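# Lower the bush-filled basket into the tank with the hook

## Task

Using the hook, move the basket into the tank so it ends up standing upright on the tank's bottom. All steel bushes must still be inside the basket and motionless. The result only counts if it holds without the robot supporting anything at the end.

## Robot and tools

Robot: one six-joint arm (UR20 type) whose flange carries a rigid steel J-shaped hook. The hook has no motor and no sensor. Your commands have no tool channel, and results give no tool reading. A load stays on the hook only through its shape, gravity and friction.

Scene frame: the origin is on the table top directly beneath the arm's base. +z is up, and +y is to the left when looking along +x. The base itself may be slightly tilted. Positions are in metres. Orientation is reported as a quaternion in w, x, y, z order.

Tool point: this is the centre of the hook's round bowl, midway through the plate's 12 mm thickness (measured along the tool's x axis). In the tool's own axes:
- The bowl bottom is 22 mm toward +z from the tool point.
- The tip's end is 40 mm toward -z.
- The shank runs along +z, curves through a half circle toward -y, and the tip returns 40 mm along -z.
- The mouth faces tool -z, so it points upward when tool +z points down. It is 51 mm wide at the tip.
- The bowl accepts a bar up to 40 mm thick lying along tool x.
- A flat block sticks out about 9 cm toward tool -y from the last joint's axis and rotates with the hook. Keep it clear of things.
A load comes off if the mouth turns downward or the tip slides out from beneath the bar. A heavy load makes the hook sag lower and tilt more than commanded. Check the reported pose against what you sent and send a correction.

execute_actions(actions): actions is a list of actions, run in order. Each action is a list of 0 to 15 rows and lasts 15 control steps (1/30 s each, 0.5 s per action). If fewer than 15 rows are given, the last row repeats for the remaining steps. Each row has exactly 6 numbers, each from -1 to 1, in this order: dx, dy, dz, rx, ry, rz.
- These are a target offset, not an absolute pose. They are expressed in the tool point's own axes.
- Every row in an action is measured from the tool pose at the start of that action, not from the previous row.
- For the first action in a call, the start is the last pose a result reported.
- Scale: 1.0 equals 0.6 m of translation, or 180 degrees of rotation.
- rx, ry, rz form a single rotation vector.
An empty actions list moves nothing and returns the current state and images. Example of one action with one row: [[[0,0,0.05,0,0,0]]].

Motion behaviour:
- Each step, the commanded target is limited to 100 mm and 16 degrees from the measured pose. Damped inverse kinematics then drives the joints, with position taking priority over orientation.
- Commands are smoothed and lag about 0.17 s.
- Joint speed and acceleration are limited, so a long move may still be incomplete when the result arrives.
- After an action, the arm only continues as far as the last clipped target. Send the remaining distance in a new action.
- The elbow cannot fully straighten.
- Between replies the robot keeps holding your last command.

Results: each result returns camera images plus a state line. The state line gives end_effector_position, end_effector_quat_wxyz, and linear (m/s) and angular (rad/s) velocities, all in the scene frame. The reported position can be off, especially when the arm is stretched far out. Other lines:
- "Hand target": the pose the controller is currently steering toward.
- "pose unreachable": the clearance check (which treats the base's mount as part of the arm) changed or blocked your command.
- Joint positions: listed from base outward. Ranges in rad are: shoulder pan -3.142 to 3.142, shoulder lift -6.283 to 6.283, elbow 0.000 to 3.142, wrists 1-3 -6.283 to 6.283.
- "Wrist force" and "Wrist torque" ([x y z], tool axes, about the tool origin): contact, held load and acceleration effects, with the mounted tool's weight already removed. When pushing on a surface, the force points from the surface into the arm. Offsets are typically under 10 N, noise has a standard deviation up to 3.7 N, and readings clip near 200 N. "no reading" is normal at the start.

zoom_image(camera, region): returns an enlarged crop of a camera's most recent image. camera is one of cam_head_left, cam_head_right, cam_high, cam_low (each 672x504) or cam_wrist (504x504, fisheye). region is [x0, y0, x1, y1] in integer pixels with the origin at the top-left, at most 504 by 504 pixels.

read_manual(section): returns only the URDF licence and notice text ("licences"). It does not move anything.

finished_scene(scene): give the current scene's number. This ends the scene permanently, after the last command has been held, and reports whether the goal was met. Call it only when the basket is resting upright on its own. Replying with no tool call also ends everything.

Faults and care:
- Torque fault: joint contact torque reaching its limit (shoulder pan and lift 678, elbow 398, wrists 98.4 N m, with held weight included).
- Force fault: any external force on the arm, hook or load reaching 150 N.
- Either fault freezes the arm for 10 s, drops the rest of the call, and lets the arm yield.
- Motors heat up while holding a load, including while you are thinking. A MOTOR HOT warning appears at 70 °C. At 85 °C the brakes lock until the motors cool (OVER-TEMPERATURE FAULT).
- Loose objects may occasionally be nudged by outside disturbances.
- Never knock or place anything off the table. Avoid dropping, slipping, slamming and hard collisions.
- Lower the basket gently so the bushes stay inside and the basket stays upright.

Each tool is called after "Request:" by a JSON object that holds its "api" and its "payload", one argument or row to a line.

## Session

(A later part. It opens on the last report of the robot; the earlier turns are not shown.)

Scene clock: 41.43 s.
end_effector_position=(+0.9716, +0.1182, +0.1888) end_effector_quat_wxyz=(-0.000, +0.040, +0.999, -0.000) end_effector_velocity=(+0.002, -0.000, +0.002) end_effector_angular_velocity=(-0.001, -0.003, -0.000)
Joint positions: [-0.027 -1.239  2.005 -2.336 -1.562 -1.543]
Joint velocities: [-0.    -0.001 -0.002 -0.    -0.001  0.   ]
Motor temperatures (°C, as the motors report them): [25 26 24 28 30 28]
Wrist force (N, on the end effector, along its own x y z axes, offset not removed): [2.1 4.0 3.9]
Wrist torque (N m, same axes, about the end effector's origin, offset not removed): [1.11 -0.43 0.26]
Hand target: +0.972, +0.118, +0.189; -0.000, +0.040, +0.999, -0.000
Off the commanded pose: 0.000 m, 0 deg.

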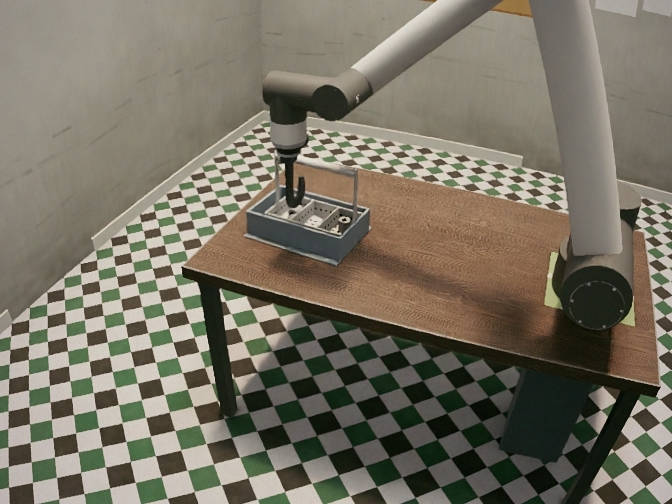

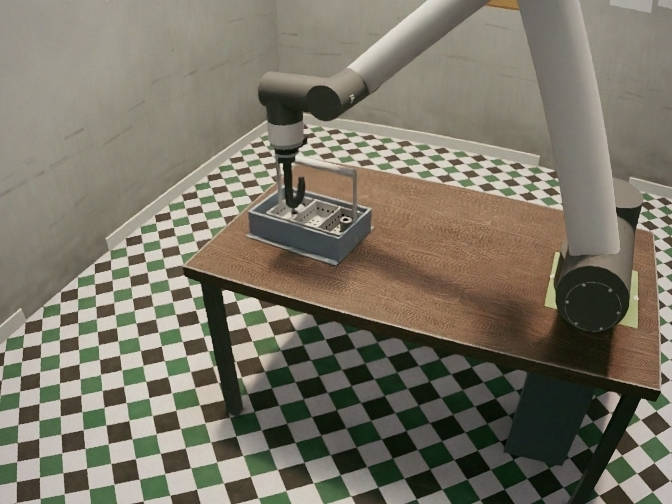

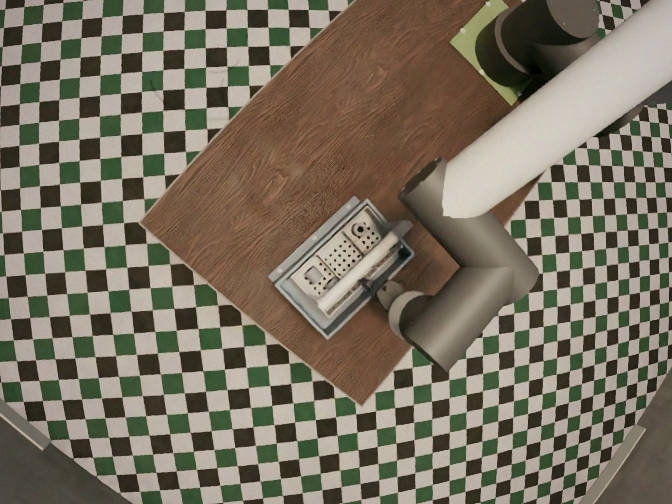

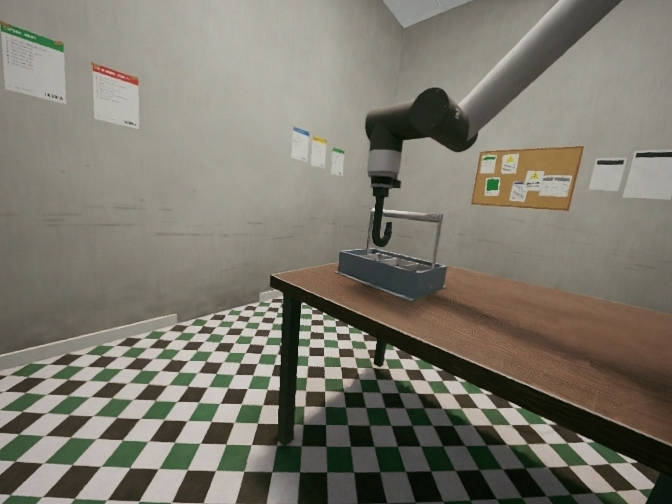

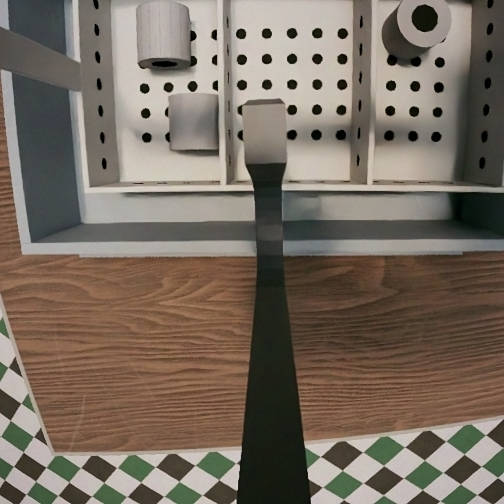

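Nearly settled; waiting a bit more.

2301 2302 2303 2304 2305 2306 2307 2308 2309 2310 2311 2312 2313 2314 2315 2316 2317 2318 2319 2320 2321 2322 2323 2324 2325 2326 2327 2328 2329 2330 2331 2332 2333 2334 2335 2336 2337 2338 2339 2340 2341 2342 2343 2344 2345 2346 2347 2348 2349 2350 2351 2352 2353 2354 2355 2356 2357 2358 2359 2360 2361 2362 2363 2364 2365 2366 2367 2368 2369 2370 2371 2372 2373 2374 2375 2376 2377 2378 2379 2380 2381 2382 2383 2384 2385 2386 2387 2388 2389 2390 2391 2392 2393 2394 2395 2396 2397 2398 2399 2400 2401 2402 2403 2404 2405 2406 2407 2408 2409 2410 2411 2412 2413 2414 2415 2416 2417 2418 2419 2420 2421 2422 2423 2424 2425 2426 2427 2428 2429 2430 2431 2432 2433 2434 2435 2436 2437 2438 2439 2440 2441 2442 2443 2444 2445 2446 2447 2448 2449 2450 2451 2452 2453 2454 2455 2456 2457 2458 2459 2460 2461 2462 2463 2464 2465 2466 2467 2468 2469 2470 2471 2472 2473 2474 2475 2476 2477 2478 2479 2480 2481 2482 2483 2484 2485 2486 2487 2488 2489 2490 2491 2492 2493 2494 2495 2496 2497 2498 2499 2500 2501 2502 2503 2504 2505 2506 2507 2508 2509 2510 2511 2512 2513 2514 2515 2516 2517 2518 2519 2520 2521 2522 2523 2524 2525 2526 2527 2528 2529 2530 2531 2532 2533 2534 2535 2536 2537 2538 2539 2540 2541 2542 2543 2544 2545 2546 2547 2548 2549 2550 2551 2552 2553 2554 2555 2556 2557 2558 2559 2560 2561 2562 2563 2564 2565 2566 2567 2568 2569 2570 2571 2572 2573 2574 2575 2576 2577 2578 2579 2580 2581 2582 2583 2584 2585 2586 2587 2588 2589 2590 2591 2592 2593 2594 2595 2596 2597 2598 2599 2600 2601 2602 2603 2604 2605 2606 2607 2608 2609 2610 2611 2612 2613 2614 2615 2616 2617 2618 2619 2620 2621 2622 2623 2624 2625 2626 2627 2628 2629 2630 2631 2632 2633 2634 2635 2636 2637 2638 2639 2640 2641 2642 2643 2644 2645 2646 2647 2648 2649 2650 2651 2652 2653 2654 2655 2656 2657 2658 2659 2660 2661 2662 2663 2664 2665 2666 2667 2668 2669 2670 2671 2672 2673 2674 2675 2676 2677 2678 2679 2680 2681 2682 2683 2684 2685 2686 2687 2688 2689 2690 2691 2692 2693 2694 2695 2696 2697 2698 2699 2700 2701 2702 2703 2704 2705 2706 2707 2708 2709 2710 2711 2712 2713 2714 2715 2716 2717 2718 2719 2720 2721 2722 2723 2724 2725 2726 2727 2728 2729 2730 2731 2732 2733 2734 2735 2736 2737 2738 2739 2740 2741 2742 2743 2744 2745 2746 2747 2748 2749 2750 2751 2752 2753 2754 2755 2756 2757 2758 2759 2760 2761 2762 2763 2764 2765 2766 2767 2768 2769 2770 2771 2772 2773 2774 2775 2776 2777 2778 2779 2780 2781 2782 2783 2784 2785 2786 2787 2788 2789 2790 2791 2792 2793 2794 2795 2796 2797 2798 2799 2800 2801 2802 2803 2804 2805 2806 2807 2808 2809 2810 2811 2812 2813 2814 2815 2816 2817 2818 2819 2820 2821 2822 2823 2824 2825 2826 2827 2828 2829 2830 2831 2832 2833 2834 2835 2836 2837 2838 2839 2840 2841 2842 2843 2844 2845 2846 2847 2848 2849 2850 2851 2852 2853 2854 2855 2856 2857 2858 2859 2860 2861 2862 2863 2864 2865 2866 2867 2868 2869 2870 2871 2872 2873 2874 2875 2876 2877 2878 2879 2880 2881 2882 2883 2884 2885 2886 2887 2888 2889 2890 2891 2892 2893 2894 2895 2896 2897 2898 2899 2900 2901 2902 2903 2904 2905 2906 2907 2908 2909 2910 2911 2912 2913 2914 2915 2916 2917 2918 2919 2920 2921 2922 2923 2924 2925 2926 2927 2928 2929 2930 2931 2932 2933 2934 2935 2936 2937 2938 2939 2940 2941 2942 2943 2944 2945 2946 2947 2948 2949 2950 2951 2952 2953 2954 2955 2956 2957 2958 2959 2960 2961 2962 2963 2964 2965 2966 2967 2968 2969 2970 2971 2972 2973 2974 2975 2976 2977 2978 2979 2980 2981 2982 2983 2984 2985 2986 2987 2988 2989 2990 2991 2992 2993 2994 2995 2996 2997 2998 2999 3000 3001 3002 3003 3004 3005 3006 3007 3008 3009 3010 3011 3012 3013 3014 3015 3016 3017 3018 3019 3020 3021 3022 3023 3024 3025 3026 3027 3028 3029 3030 3031 3032 3033 3034 3035 3036 3037 3038 3039 3040 3041 3042 3043 3044 3045 3046 3047 3048 3049 3050 3051 3052 3053 3054 3055 3056 3057 3058 3059 3060 3061 3062 3063 3064 3065 3066 3067 3068 3069 3070 3071 3072 3073 3074 3075 3076 3077 3078 3079 3080 3081 3082 3083 3084 3085 3086 3087 3088 3089 3090 3091 3092 3093 3094 3095 3096 3097 3098 3099 3100 3101 3102 3103 3104 3105 3106 3107 3108 3109 3110 3111 3112 3113 3114 3115 3116 3117 3118 3119 3120 3121 3122 3123 3124 3125 3126 3127 3128 3129 3130 3131 3132 3133 3134 3135 3136 3137 3138 3139 3140 3141 3142 3143 3144 3145 3146 3147 3148 3149 3150 3151 3152 3153 3154 3155 3156 3157 3158 3159 3160 3161 3162 3163 3164 3165 3166 3167 3168 3169 3170 3171 3172 3173 3174 3175 3176 3177 3178 3179 3180 3181 3182 3183 3184 3185 3186 3187 3188 3189 3190 3191 3192 3193 3194 3195 3196 3197 3198 3199 3200 3201 3202 3203 3204 3205 3206 3207 3208 3209 3210 3211 3212 3213 3214 3215 3216 3217 3218 3219 3220 3221 3222 3223 3224 3225 3226 3227 3228 3229 3230 3231 3232 3233 3234 3235 3236 3237 3238 3239 3240 3241 3242 3243 3244 3245 3246 3247 3248 3249 3250 3251 3252 3253 3254 3255 3256 3257 3258 3259 3260 3261 3262 3263 3264 3265 3266 3267 3268 3269 3270 3271 3272 3273 3274 3275 3276 3277 3278 3279 3280 3281 3282 3283 3284 3285 3286 3287 3288 3289 3290 3291 3292 3293 3294 3295 3296 3297 3298 3299 3300

Request:
{"api": "execute_actions", "payload": {
  "actions": []
}}

Request:
{"api": "zoom_image", "payload": {
  "camera": "cam_wrist",
  "region": [60, 0, 260, 200]
}}

Scene clock: 43.10 s.
end_effector_position=(+0.9716, +0.1182, +0.1888) end_effector_quat_wxyz=(-0.000, +0.040, +0.999, -0.000) end_effector_velocity=(+0.000, +0.000, +0.001) end_effector_angular_velocity=(-0.001, -0.001, +0.000)
Joint positions: [-0.027 -1.239  2.005 -2.336 -1.562 -1.543]
Joint velocities: [ 0.001 -0.001 -0.     0.    -0.001  0.   ]
Motor temperatures (°C, as the motors report them): [25 26 24 28 30 28]
Wrist force (N, on the end effector, along its own x y z axes, offset not removed): [2.4 1.7 3.8]
Wrist torque (N m, same axes, about the end effector's origin, offset not removed): [0.73 -0.49 0.16]
Hand target: +0.972, +0.118, +0.189; -0.000, +0.040, +0.999, -0.000
Off the commanded pose: 0.000 m, 0 deg.

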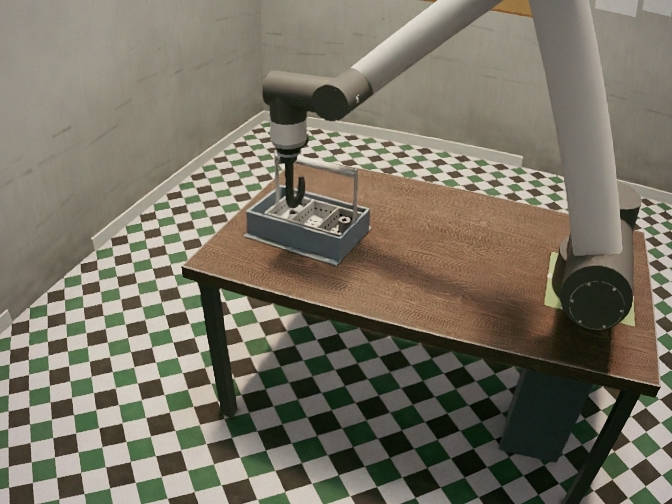

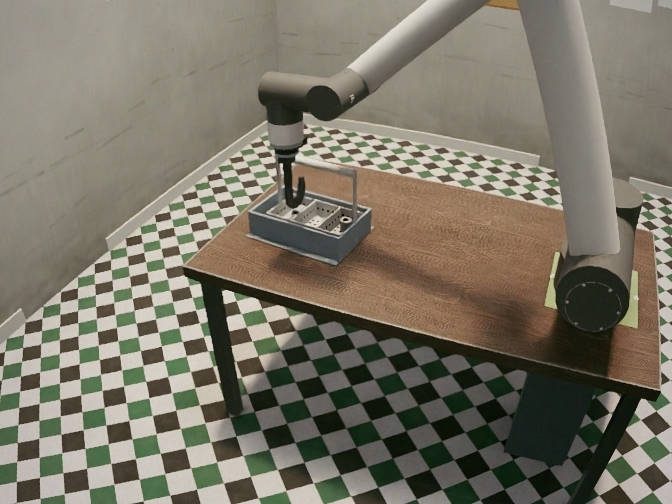

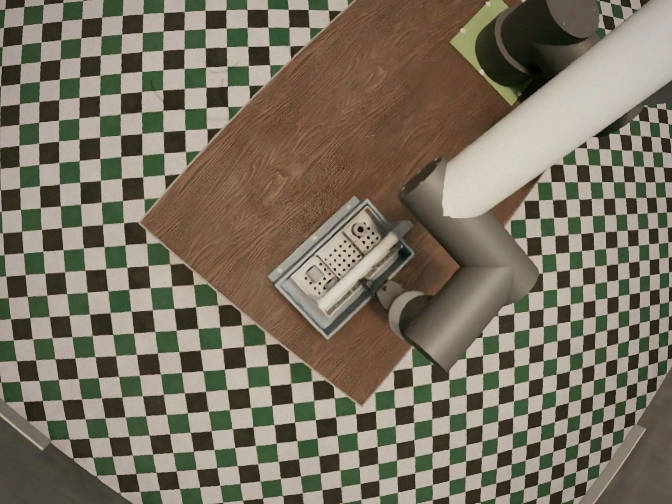

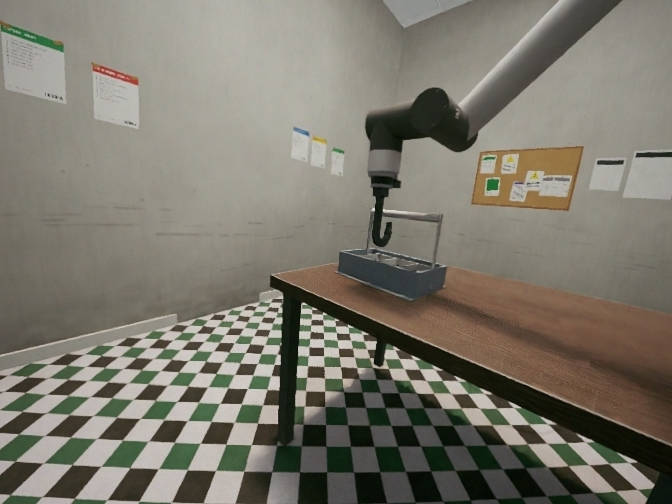

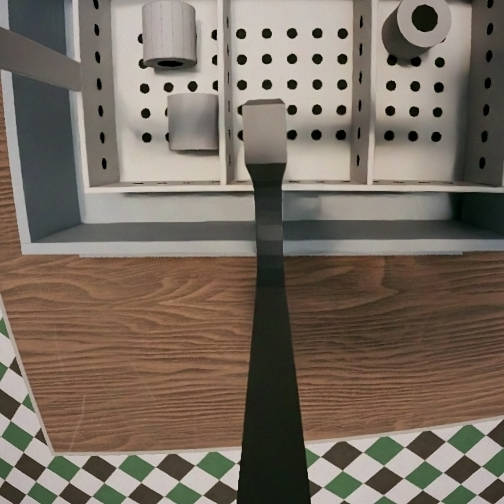

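Region (60, 0, 260, 200) of cam_wrist's 504x504 image, scaled by 2.520, with more detail than that image has.

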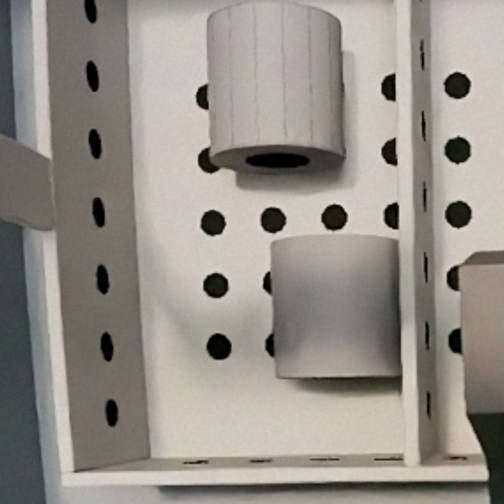

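Top bush is at ~3 mm/s and decaying; a little longer.

3301 3302 3303 3304 3305 3306 3307 3308 3309 3310 3311 3312 3313 3314 3315 3316 3317 3318 3319 3320 3321 3322 3323 3324 3325 3326 3327 3328 3329 3330 3331 3332 3333 3334 3335 3336 3337 3338 3339 3340 3341 3342 3343 3344 3345 3346 3347 3348 3349 3350 3351 3352 3353 3354 3355 3356 3357 3358 3359 3360 3361 3362 3363 3364 3365 3366 3367 3368 3369 3370 3371 3372 3373 3374 3375 3376 3377 3378 3379 3380 3381 3382 3383 3384 3385 3386 3387 3388 3389 3390 3391 3392 3393 3394 3395 3396 3397 3398 3399 3400 3401 3402 3403 3404 3405 3406 3407 3408 3409 3410 3411 3412 3413 3414 3415 3416 3417 3418 3419 3420 3421 3422 3423 3424 3425 3426 3427 3428 3429 3430 3431 3432 3433 3434 3435 3436 3437 3438 3439 3440 3441 3442 3443 3444 3445 3446 3447 3448 3449 3450 3451 3452 3453 3454 3455 3456 3457 3458 3459 3460 3461 3462 3463 3464 3465 3466 3467 3468 3469 3470 3471 3472 3473 3474 3475 3476 3477 3478 3479 3480 3481 3482 3483 3484 3485 3486 3487 3488 3489 3490 3491 3492 3493 3494 3495 3496 3497 3498 3499 3500 3501 3502 3503 3504 3505 3506 3507 3508 3509 3510 3511 3512 3513 3514 3515 3516 3517 3518 3519 3520 3521 3522 3523 3524 3525 3526 3527 3528 3529 3530 3531 3532 3533 3534 3535 3536 3537 3538 3539 3540 3541 3542 3543 3544 3545 3546 3547 3548 3549 3550 3551 3552 3553 3554 3555 3556 3557 3558 3559 3560 3561 3562 3563 3564 3565 3566 3567 3568 3569 3570 3571 3572 3573 3574 3575 3576 3577 3578 3579 3580 3581 3582 3583 3584 3585 3586 3587 3588 3589 3590 3591 3592 3593 3594 3595 3596 3597 3598 3599 3600 3601 3602 3603 3604 3605 3606 3607 3608 3609 3610 3611 3612 3613 3614 3615 3616 3617 3618 3619 3620 3621 3622 3623 3624 3625 3626 3627 3628 3629 3630 3631 3632 3633 3634 3635 3636 3637 3638 3639 3640 3641 3642 3643 3644 3645 3646 3647 3648 3649 3650 3651 3652 3653 3654 3655 3656 3657 3658 3659 3660 3661 3662 3663 3664 3665 3666 3667 3668 3669 3670 3671 3672 3673 3674 3675 3676 3677 3678 3679 3680 3681 3682 3683 3684 3685 3686 3687 3688 3689 3690 3691 3692 3693 3694 3695 3696 3697 3698 3699 3700 3701 3702 3703 3704 3705 3706 3707 3708 3709 3710 3711 3712 3713 3714 3715 3716 3717 3718 3719 3720 3721 3722 3723 3724 3725 3726 3727 3728 3729 3730 3731 3732 3733 3734 3735 3736 3737 3738 3739 3740 3741 3742 3743 3744 3745 3746 3747 3748 3749 3750 3751 3752 3753 3754 3755 3756 3757 3758 3759 3760 3761 3762 3763 3764 3765 3766 3767 3768 3769 3770 3771 3772 3773 3774 3775 3776 3777 3778 3779 3780 3781 3782 3783 3784 3785 3786 3787 3788 3789 3790 3791 3792 3793 3794 3795 3796 3797 3798 3799 3800 3801 3802 3803 3804 3805 3806 3807 3808 3809 3810 3811 3812 3813 3814 3815 3816 3817 3818 3819 3820 3821 3822 3823 3824 3825 3826 3827 3828 3829 3830 3831 3832 3833 3834 3835 3836 3837 3838 3839 3840 3841 3842 3843 3844 3845 3846 3847 3848 3849 3850 3851 3852 3853 3854 3855 3856 3857 3858 3859 3860 3861 3862 3863 3864 3865 3866 3867 3868 3869 3870 3871 3872 3873 3874 3875 3876 3877 3878 3879 3880 3881 3882 3883 3884 3885 3886 3887 3888 3889 3890 3891 3892 3893 3894 3895 3896 3897 3898 3899 3900 3901 3902 3903 3904 3905 3906 3907 3908 3909 3910 3911 3912 3913 3914 3915 3916 3917 3918 3919 3920 3921 3922 3923 3924 3925 3926 3927 3928 3929 3930 3931 3932 3933 3934 3935 3936 3937 3938 3939 3940 3941 3942 3943 3944 3945 3946 3947 3948 3949 3950 3951 3952 3953 3954 3955 3956 3957 3958 3959 3960 3961 3962 3963 3964 3965 3966 3967 3968 3969 3970 3971 3972 3973 3974 3975 3976 3977 3978 3979 3980 3981 3982 3983 3984 3985 3986 3987 3988 3989 3990 3991 3992 3993 3994 3995 3996 3997 3998 3999 4000 4001 4002 4003 4004 4005 4006 4007 4008 4009 4010 4011 4012 4013 4014 4015 4016 4017 4018 4019 4020 4021 4022 4023 4024 4025 4026 4027 4028 4029 4030 4031 4032 4033 4034 4035 4036 4037 4038 4039 4040 4041 4042 4043 4044 4045 4046 4047 4048 4049 4050 4051 4052 4053 4054 4055 4056 4057 4058 4059 4060 4061 4062 4063 4064 4065 4066 4067 4068 4069 4070 4071 4072 4073 4074 4075 4076 4077 4078 4079 4080 4081 4082 4083 4084 4085 4086 4087 4088 4089 4090 4091 4092 4093 4094 4095 4096 4097 4098 4099 4100 4101 4102 4103 4104 4105 4106 4107 4108 4109 4110 4111 4112 4113 4114 4115 4116 4117 4118 4119 4120 4121 4122 4123 4124 4125 4126 4127 4128 4129 4130 4131 4132 4133 4134 4135 4136 4137 4138 4139 4140 4141 4142 4143 4144 4145 4146 4147 4148 4149 4150 4151 4152 4153 4154 4155 4156 4157 4158 4159 4160 4161 4162 4163 4164 4165 4166 4167 4168 4169 4170 4171 4172 4173 4174 4175 4176 4177 4178 4179 4180 4181 4182 4183 4184 4185 4186 4187 4188 4189 4190 4191 4192 4193 4194 4195 4196 4197 4198 4199 4200 4201 4202 4203 4204 4205 4206 4207 4208 4209 4210 4211 4212 4213 4214 4215 4216 4217 4218 4219 4220 4221 4222 4223 4224 4225 4226 4227 4228 4229 4230 4231 4232 4233 4234 4235 4236 4237 4238 4239 4240 4241 4242 4243 4244 4245 4246 4247 4248 4249 4250 4251 4252 4253 4254 4255 4256 4257 4258 4259 4260 4261 4262 4263 4264 4265 4266 4267 4268 4269 4270 4271 4272 4273 4274 4275 4276 4277 4278 4279 4280 4281 4282 4283 4284 4285 4286 4287 4288 4289 4290 4291 4292 4293 4294 4295 4296 4297 4298 4299 4300 4301 4302 4303 4304 4305 4306 4307 4308 4309 4310 4311 4312 4313 4314 4315 4316 4317 4318 4319 4320 4321 4322 4323 4324 4325 4326 4327 4328 4329 4330 4331 4332 4333 4334 4335 4336 4337 4338 4339 4340 4341 4342 4343 4344 4345 4346 4347 4348 4349 4350 4351 4352 4353 4354 4355 4356 4357 4358 4359 4360 4361 4362 4363 4364 4365 4366 4367 4368 4369 4370 4371 4372 4373 4374 4375 4376 4377 4378 4379 4380 4381 4382 4383 4384 4385 4386 4387 4388 4389 4390 4391 4392 4393 4394 4395 4396 4397 4398 4399 4400 4401 4402 4403 4404 4405 4406 4407 4408 4409 4410 4411 4412 4413 4414 4415 4416 4417 4418 4419 4420 4421 4422 4423 4424 4425 4426 4427 4428 4429 4430 4431 4432 4433 4434 4435 4436 4437 4438 4439 4440 4441 4442 4443 4444 4445 4446 4447 4448 4449 4450 4451 4452 4453 4454 4455 4456 4457 4458 4459 4460 4461 4462 4463 4464 4465 4466 4467 4468 4469 4470 4471 4472 4473 4474 4475 4476 4477 4478 4479 4480 4481 4482 4483 4484 4485 4486 4487 4488 4489 4490 4491 4492 4493 4494 4495 4496 4497 4498 4499 4500

Request:
{"api": "execute_actions", "payload": {
  "actions": []
}}

Request:
{"api": "zoom_image", "payload": {
  "camera": "cam_wrist",
  "region": [60, 0, 260, 200]
}}

Scene clock: 45.17 s.
end_effector_position=(+0.9716, +0.1182, +0.1888) end_effector_quat_wxyz=(-0.000, +0.040, +0.999, -0.000) end_effector_velocity=(+0.001, -0.002, +0.001) end_effector_angular_velocity=(-0.000, -0.001, -0.002)
Joint positions: [-0.027 -1.239  2.005 -2.336 -1.562 -1.543]
Joint velocities: [-0.002 -0.001 -0.001  0.    -0.     0.001]
Motor temperatures (°C, as the motors report them): [25 26 24 28 30 28]
Wrist force (N, on the end effector, along its own x y z axes, offset not removed): [4.3 1.3 5.2]
Wrist torque (N m, same axes, about the end effector's origin, offset not removed): [0.64 -0.95 0.15]
Hand target: +0.972, +0.118, +0.189; -0.000, +0.040, +0.999, -0.000
Off the commanded pose: 0.000 m, 0 deg.

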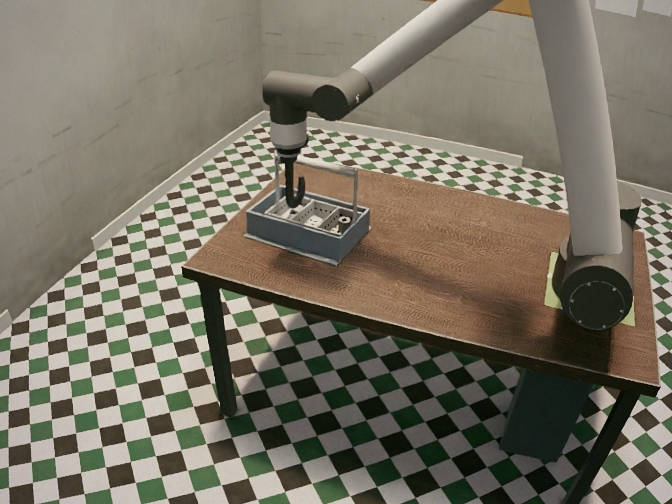

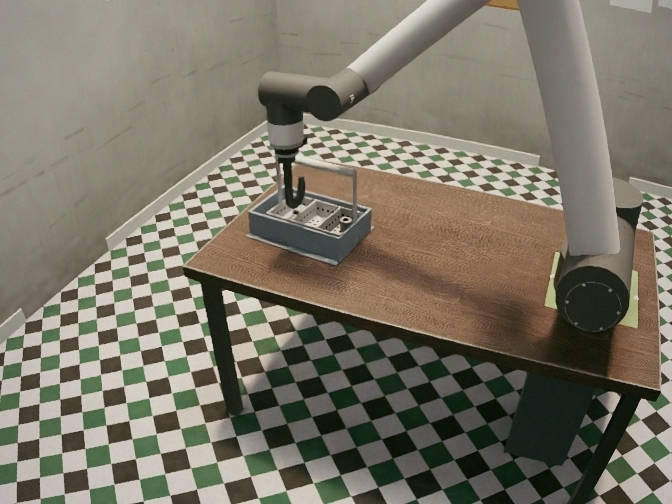

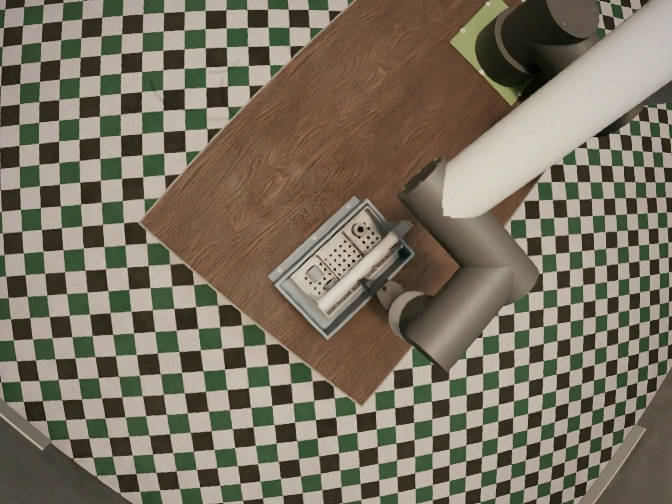

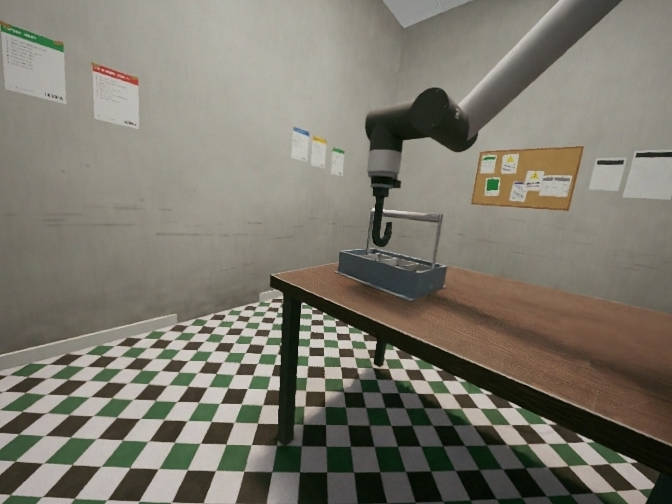

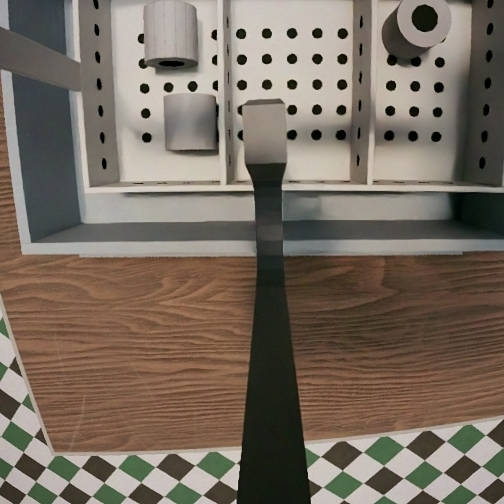

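Region (60, 0, 260, 200) of cam_wrist's 504x504 image, scaled by 2.520, with more detail than that image has.

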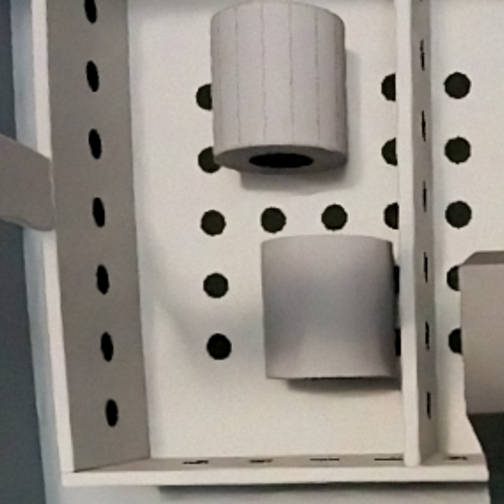

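Almost stopped. One more short wait to confirm.

4501 4502 4503 4504 4505 4506 4507 4508 4509 4510 4511 4512 4513 4514 4515 4516 4517 4518 4519 4520 4521 4522 4523 4524 4525 4526 4527 4528 4529 4530 4531 4532 4533 4534 4535 4536 4537 4538 4539 4540 4541 4542 4543 4544 4545 4546 4547 4548 4549 4550 4551 4552 4553 4554 4555 4556 4557 4558 4559 4560 4561 4562 4563 4564 4565 4566 4567 4568 4569 4570 4571 4572 4573 4574 4575 4576 4577 4578 4579 4580 4581 4582 4583 4584 4585 4586 4587 4588 4589 4590 4591 4592 4593 4594 4595 4596 4597 4598 4599 4600 4601 4602 4603 4604 4605 4606 4607 4608 4609 4610 4611 4612 4613 4614 4615 4616 4617 4618 4619 4620 4621 4622 4623 4624 4625 4626 4627 4628 4629 4630 4631 4632 4633 4634 4635 4636 4637 4638 4639 4640 4641 4642 4643 4644 4645 4646 4647 4648 4649 4650 4651 4652 4653 4654 4655 4656 4657 4658 4659 4660 4661 4662 4663 4664 4665 4666 4667 4668 4669 4670 4671 4672 4673 4674 4675 4676 4677 4678 4679 4680 4681 4682 4683 4684 4685 4686 4687 4688 4689 4690 4691 4692 4693 4694 4695 4696 4697 4698 4699 4700 4701 4702 4703 4704 4705 4706 4707 4708 4709 4710 4711 4712 4713 4714 4715 4716 4717 4718 4719 4720 4721 4722 4723 4724 4725 4726 4727 4728 4729 4730 4731 4732 4733 4734 4735 4736 4737 4738 4739 4740 4741 4742 4743 4744 4745 4746 4747 4748 4749 4750 4751 4752 4753 4754 4755 4756 4757 4758 4759 4760 4761 4762 4763 4764 4765 4766 4767 4768 4769 4770 4771 4772 4773 4774 4775 4776 4777 4778 4779 4780 4781 4782 4783 4784 4785 4786 4787 4788 4789 4790 4791 4792 4793 4794 4795 4796 4797 4798 4799 4800 4801 4802 4803 4804 4805 4806 4807 4808 4809 4810 4811 4812 4813 4814 4815 4816 4817 4818 4819 4820 4821 4822 4823 4824 4825 4826 4827 4828 4829 4830 4831 4832 4833 4834 4835 4836 4837 4838 4839 4840 4841 4842 4843 4844 4845 4846 4847 4848 4849 4850 4851 4852 4853 4854 4855 4856 4857 4858 4859 4860 4861 4862 4863 4864 4865 4866 4867 4868 4869 4870 4871 4872 4873 4874 4875 4876 4877 4878 4879 4880 4881 4882 4883 4884 4885 4886 4887 4888 4889 4890 4891 4892 4893 4894 4895 4896 4897 4898 4899 4900 4901 4902 4903 4904 4905 4906 4907 4908 4909 4910 4911 4912 4913 4914 4915 4916 4917 4918 4919 4920 4921 4922 4923 4924 4925 4926 4927 4928 4929 4930 4931 4932 4933 4934 4935 4936 4937 4938 4939 4940 4941 4942 4943 4944 4945 4946 4947 4948 4949 4950 4951 4952 4953 4954 4955 4956 4957 4958 4959 4960 4961 4962 4963 4964 4965 4966 4967 4968 4969 4970 4971 4972 4973 4974 4975 4976 4977 4978 4979 4980 4981 4982 4983 4984 4985 4986 4987 4988 4989 4990 4991 4992 4993 4994 4995 4996 4997 4998 4999 5000 5001 5002 5003 5004 5005 5006 5007 5008 5009 5010 5011 5012 5013 5014 5015 5016 5017 5018 5019 5020 5021 5022 5023 5024 5025 5026 5027 5028 5029 5030 5031 5032 5033 5034 5035 5036 5037 5038 5039 5040 5041 5042 5043 5044 5045 5046 5047 5048 5049 5050 5051 5052 5053 5054 5055 5056 5057 5058 5059 5060 5061 5062 5063 5064 5065 5066 5067 5068 5069 5070 5071 5072 5073 5074 5075 5076 5077 5078 5079 5080 5081 5082 5083 5084 5085 5086 5087 5088 5089 5090 5091 5092 5093 5094 5095 5096 5097 5098 5099 5100 5101 5102 5103 5104 5105 5106 5107 5108 5109 5110 5111 5112 5113 5114 5115 5116 5117 5118 5119 5120 5121 5122 5123 5124 5125 5126 5127 5128 5129 5130 5131 5132 5133 5134 5135 5136 5137 5138 5139 5140 5141 5142 5143 5144 5145 5146 5147 5148 5149 5150 5151 5152 5153 5154 5155 5156 5157 5158 5159 5160 5161 5162 5163 5164 5165 5166 5167 5168 5169 5170 5171 5172 5173 5174 5175 5176 5177 5178 5179 5180 5181 5182 5183 5184 5185 5186 5187 5188 5189 5190 5191 5192 5193 5194 5195 5196 5197 5198 5199 5200 5201 5202 5203 5204 5205 5206 5207 5208 5209 5210 5211 5212 5213 5214 5215 5216 5217 5218 5219 5220 5221 5222 5223 5224 5225 5226 5227 5228 5229 5230 5231 5232 5233 5234 5235 5236 5237 5238 5239 5240 5241 5242 5243 5244 5245 5246 5247 5248 5249 5250 5251 5252 5253 5254 5255 5256 5257 5258 5259 5260 5261 5262 5263 5264 5265 5266 5267 5268 5269 5270 5271 5272 5273 5274 5275 5276 5277 5278 5279 5280 5281 5282 5283 5284 5285 5286 5287 5288 5289 5290 5291 5292 5293 5294 5295 5296 5297 5298 5299 5300

Request:
{"api": "execute_actions", "payload": {
  "actions": []
}}

Request:
{"api": "zoom_image", "payload": {
  "camera": "cam_wrist",
  "region": [60, 0, 260, 200]
}}

Scene clock: 46.43 s.
end_effector_position=(+0.9716, +0.1182, +0.1888) end_effector_quat_wxyz=(-0.000, +0.040, +0.999, -0.000) end_effector_velocity=(+0.001, -0.001, +0.000) end_effector_angular_velocity=(+0.000, -0.001, -0.001)
Joint positions: [-0.027 -1.239  2.005 -2.336 -1.562 -1.543]
Joint velocities: [-0.001 -0.    -0.    -0.     0.    -0.   ]
Motor temperatures (°C, as the motors report them): [25 26 24 28 30 28]
Wrist force (N, on the end effector, along its own x y z axes, offset not removed): [2.9 1.0 1.4]
Wrist torque (N m, same axes, about the end effector's origin, offset not removed): [0.42 -0.59 0.17]
Hand target: +0.972, +0.118, +0.189; -0.000, +0.040, +0.999, -0.000
Off the commanded pose: 0.000 m, 0 deg.

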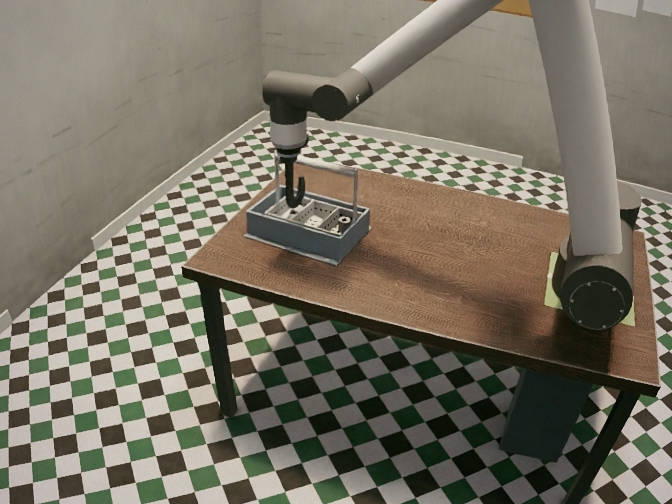

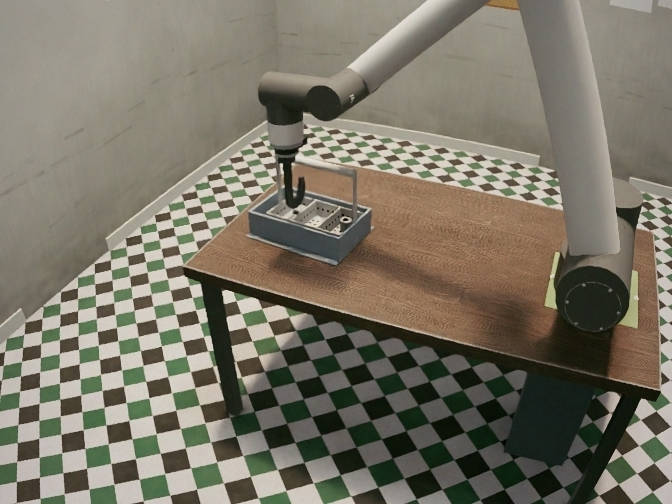

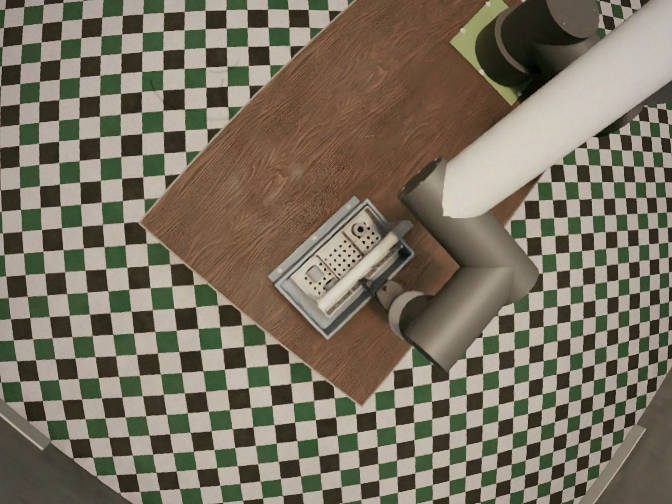

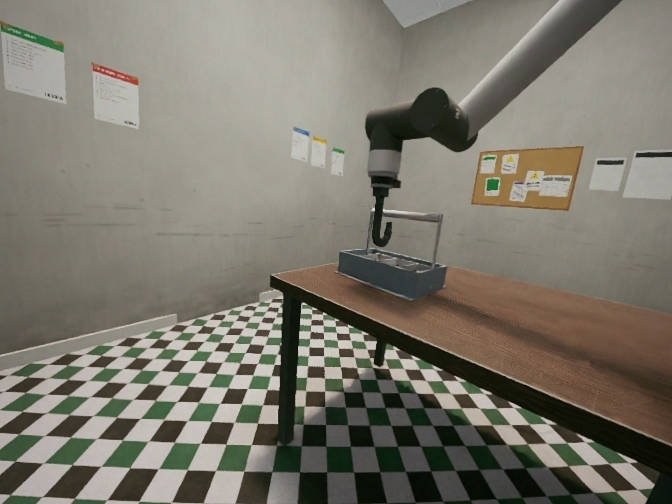

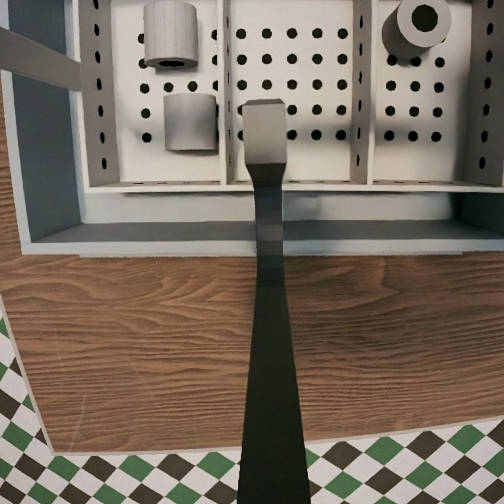

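Region (60, 0, 260, 200) of cam_wrist's 504x504 image, scaled by 2.520, with more detail than that image has.

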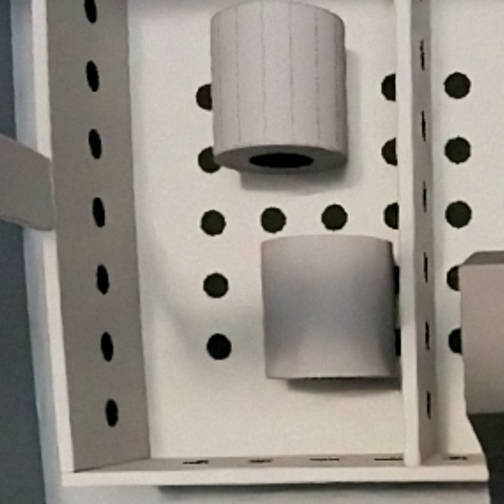

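All three bushes are at rest, the basket is on the tank floor, and the hook is clear.

Request:
{"api": "finished_scene", "payload": {
  "scene": 2
}}

The scene is finished: the task was done.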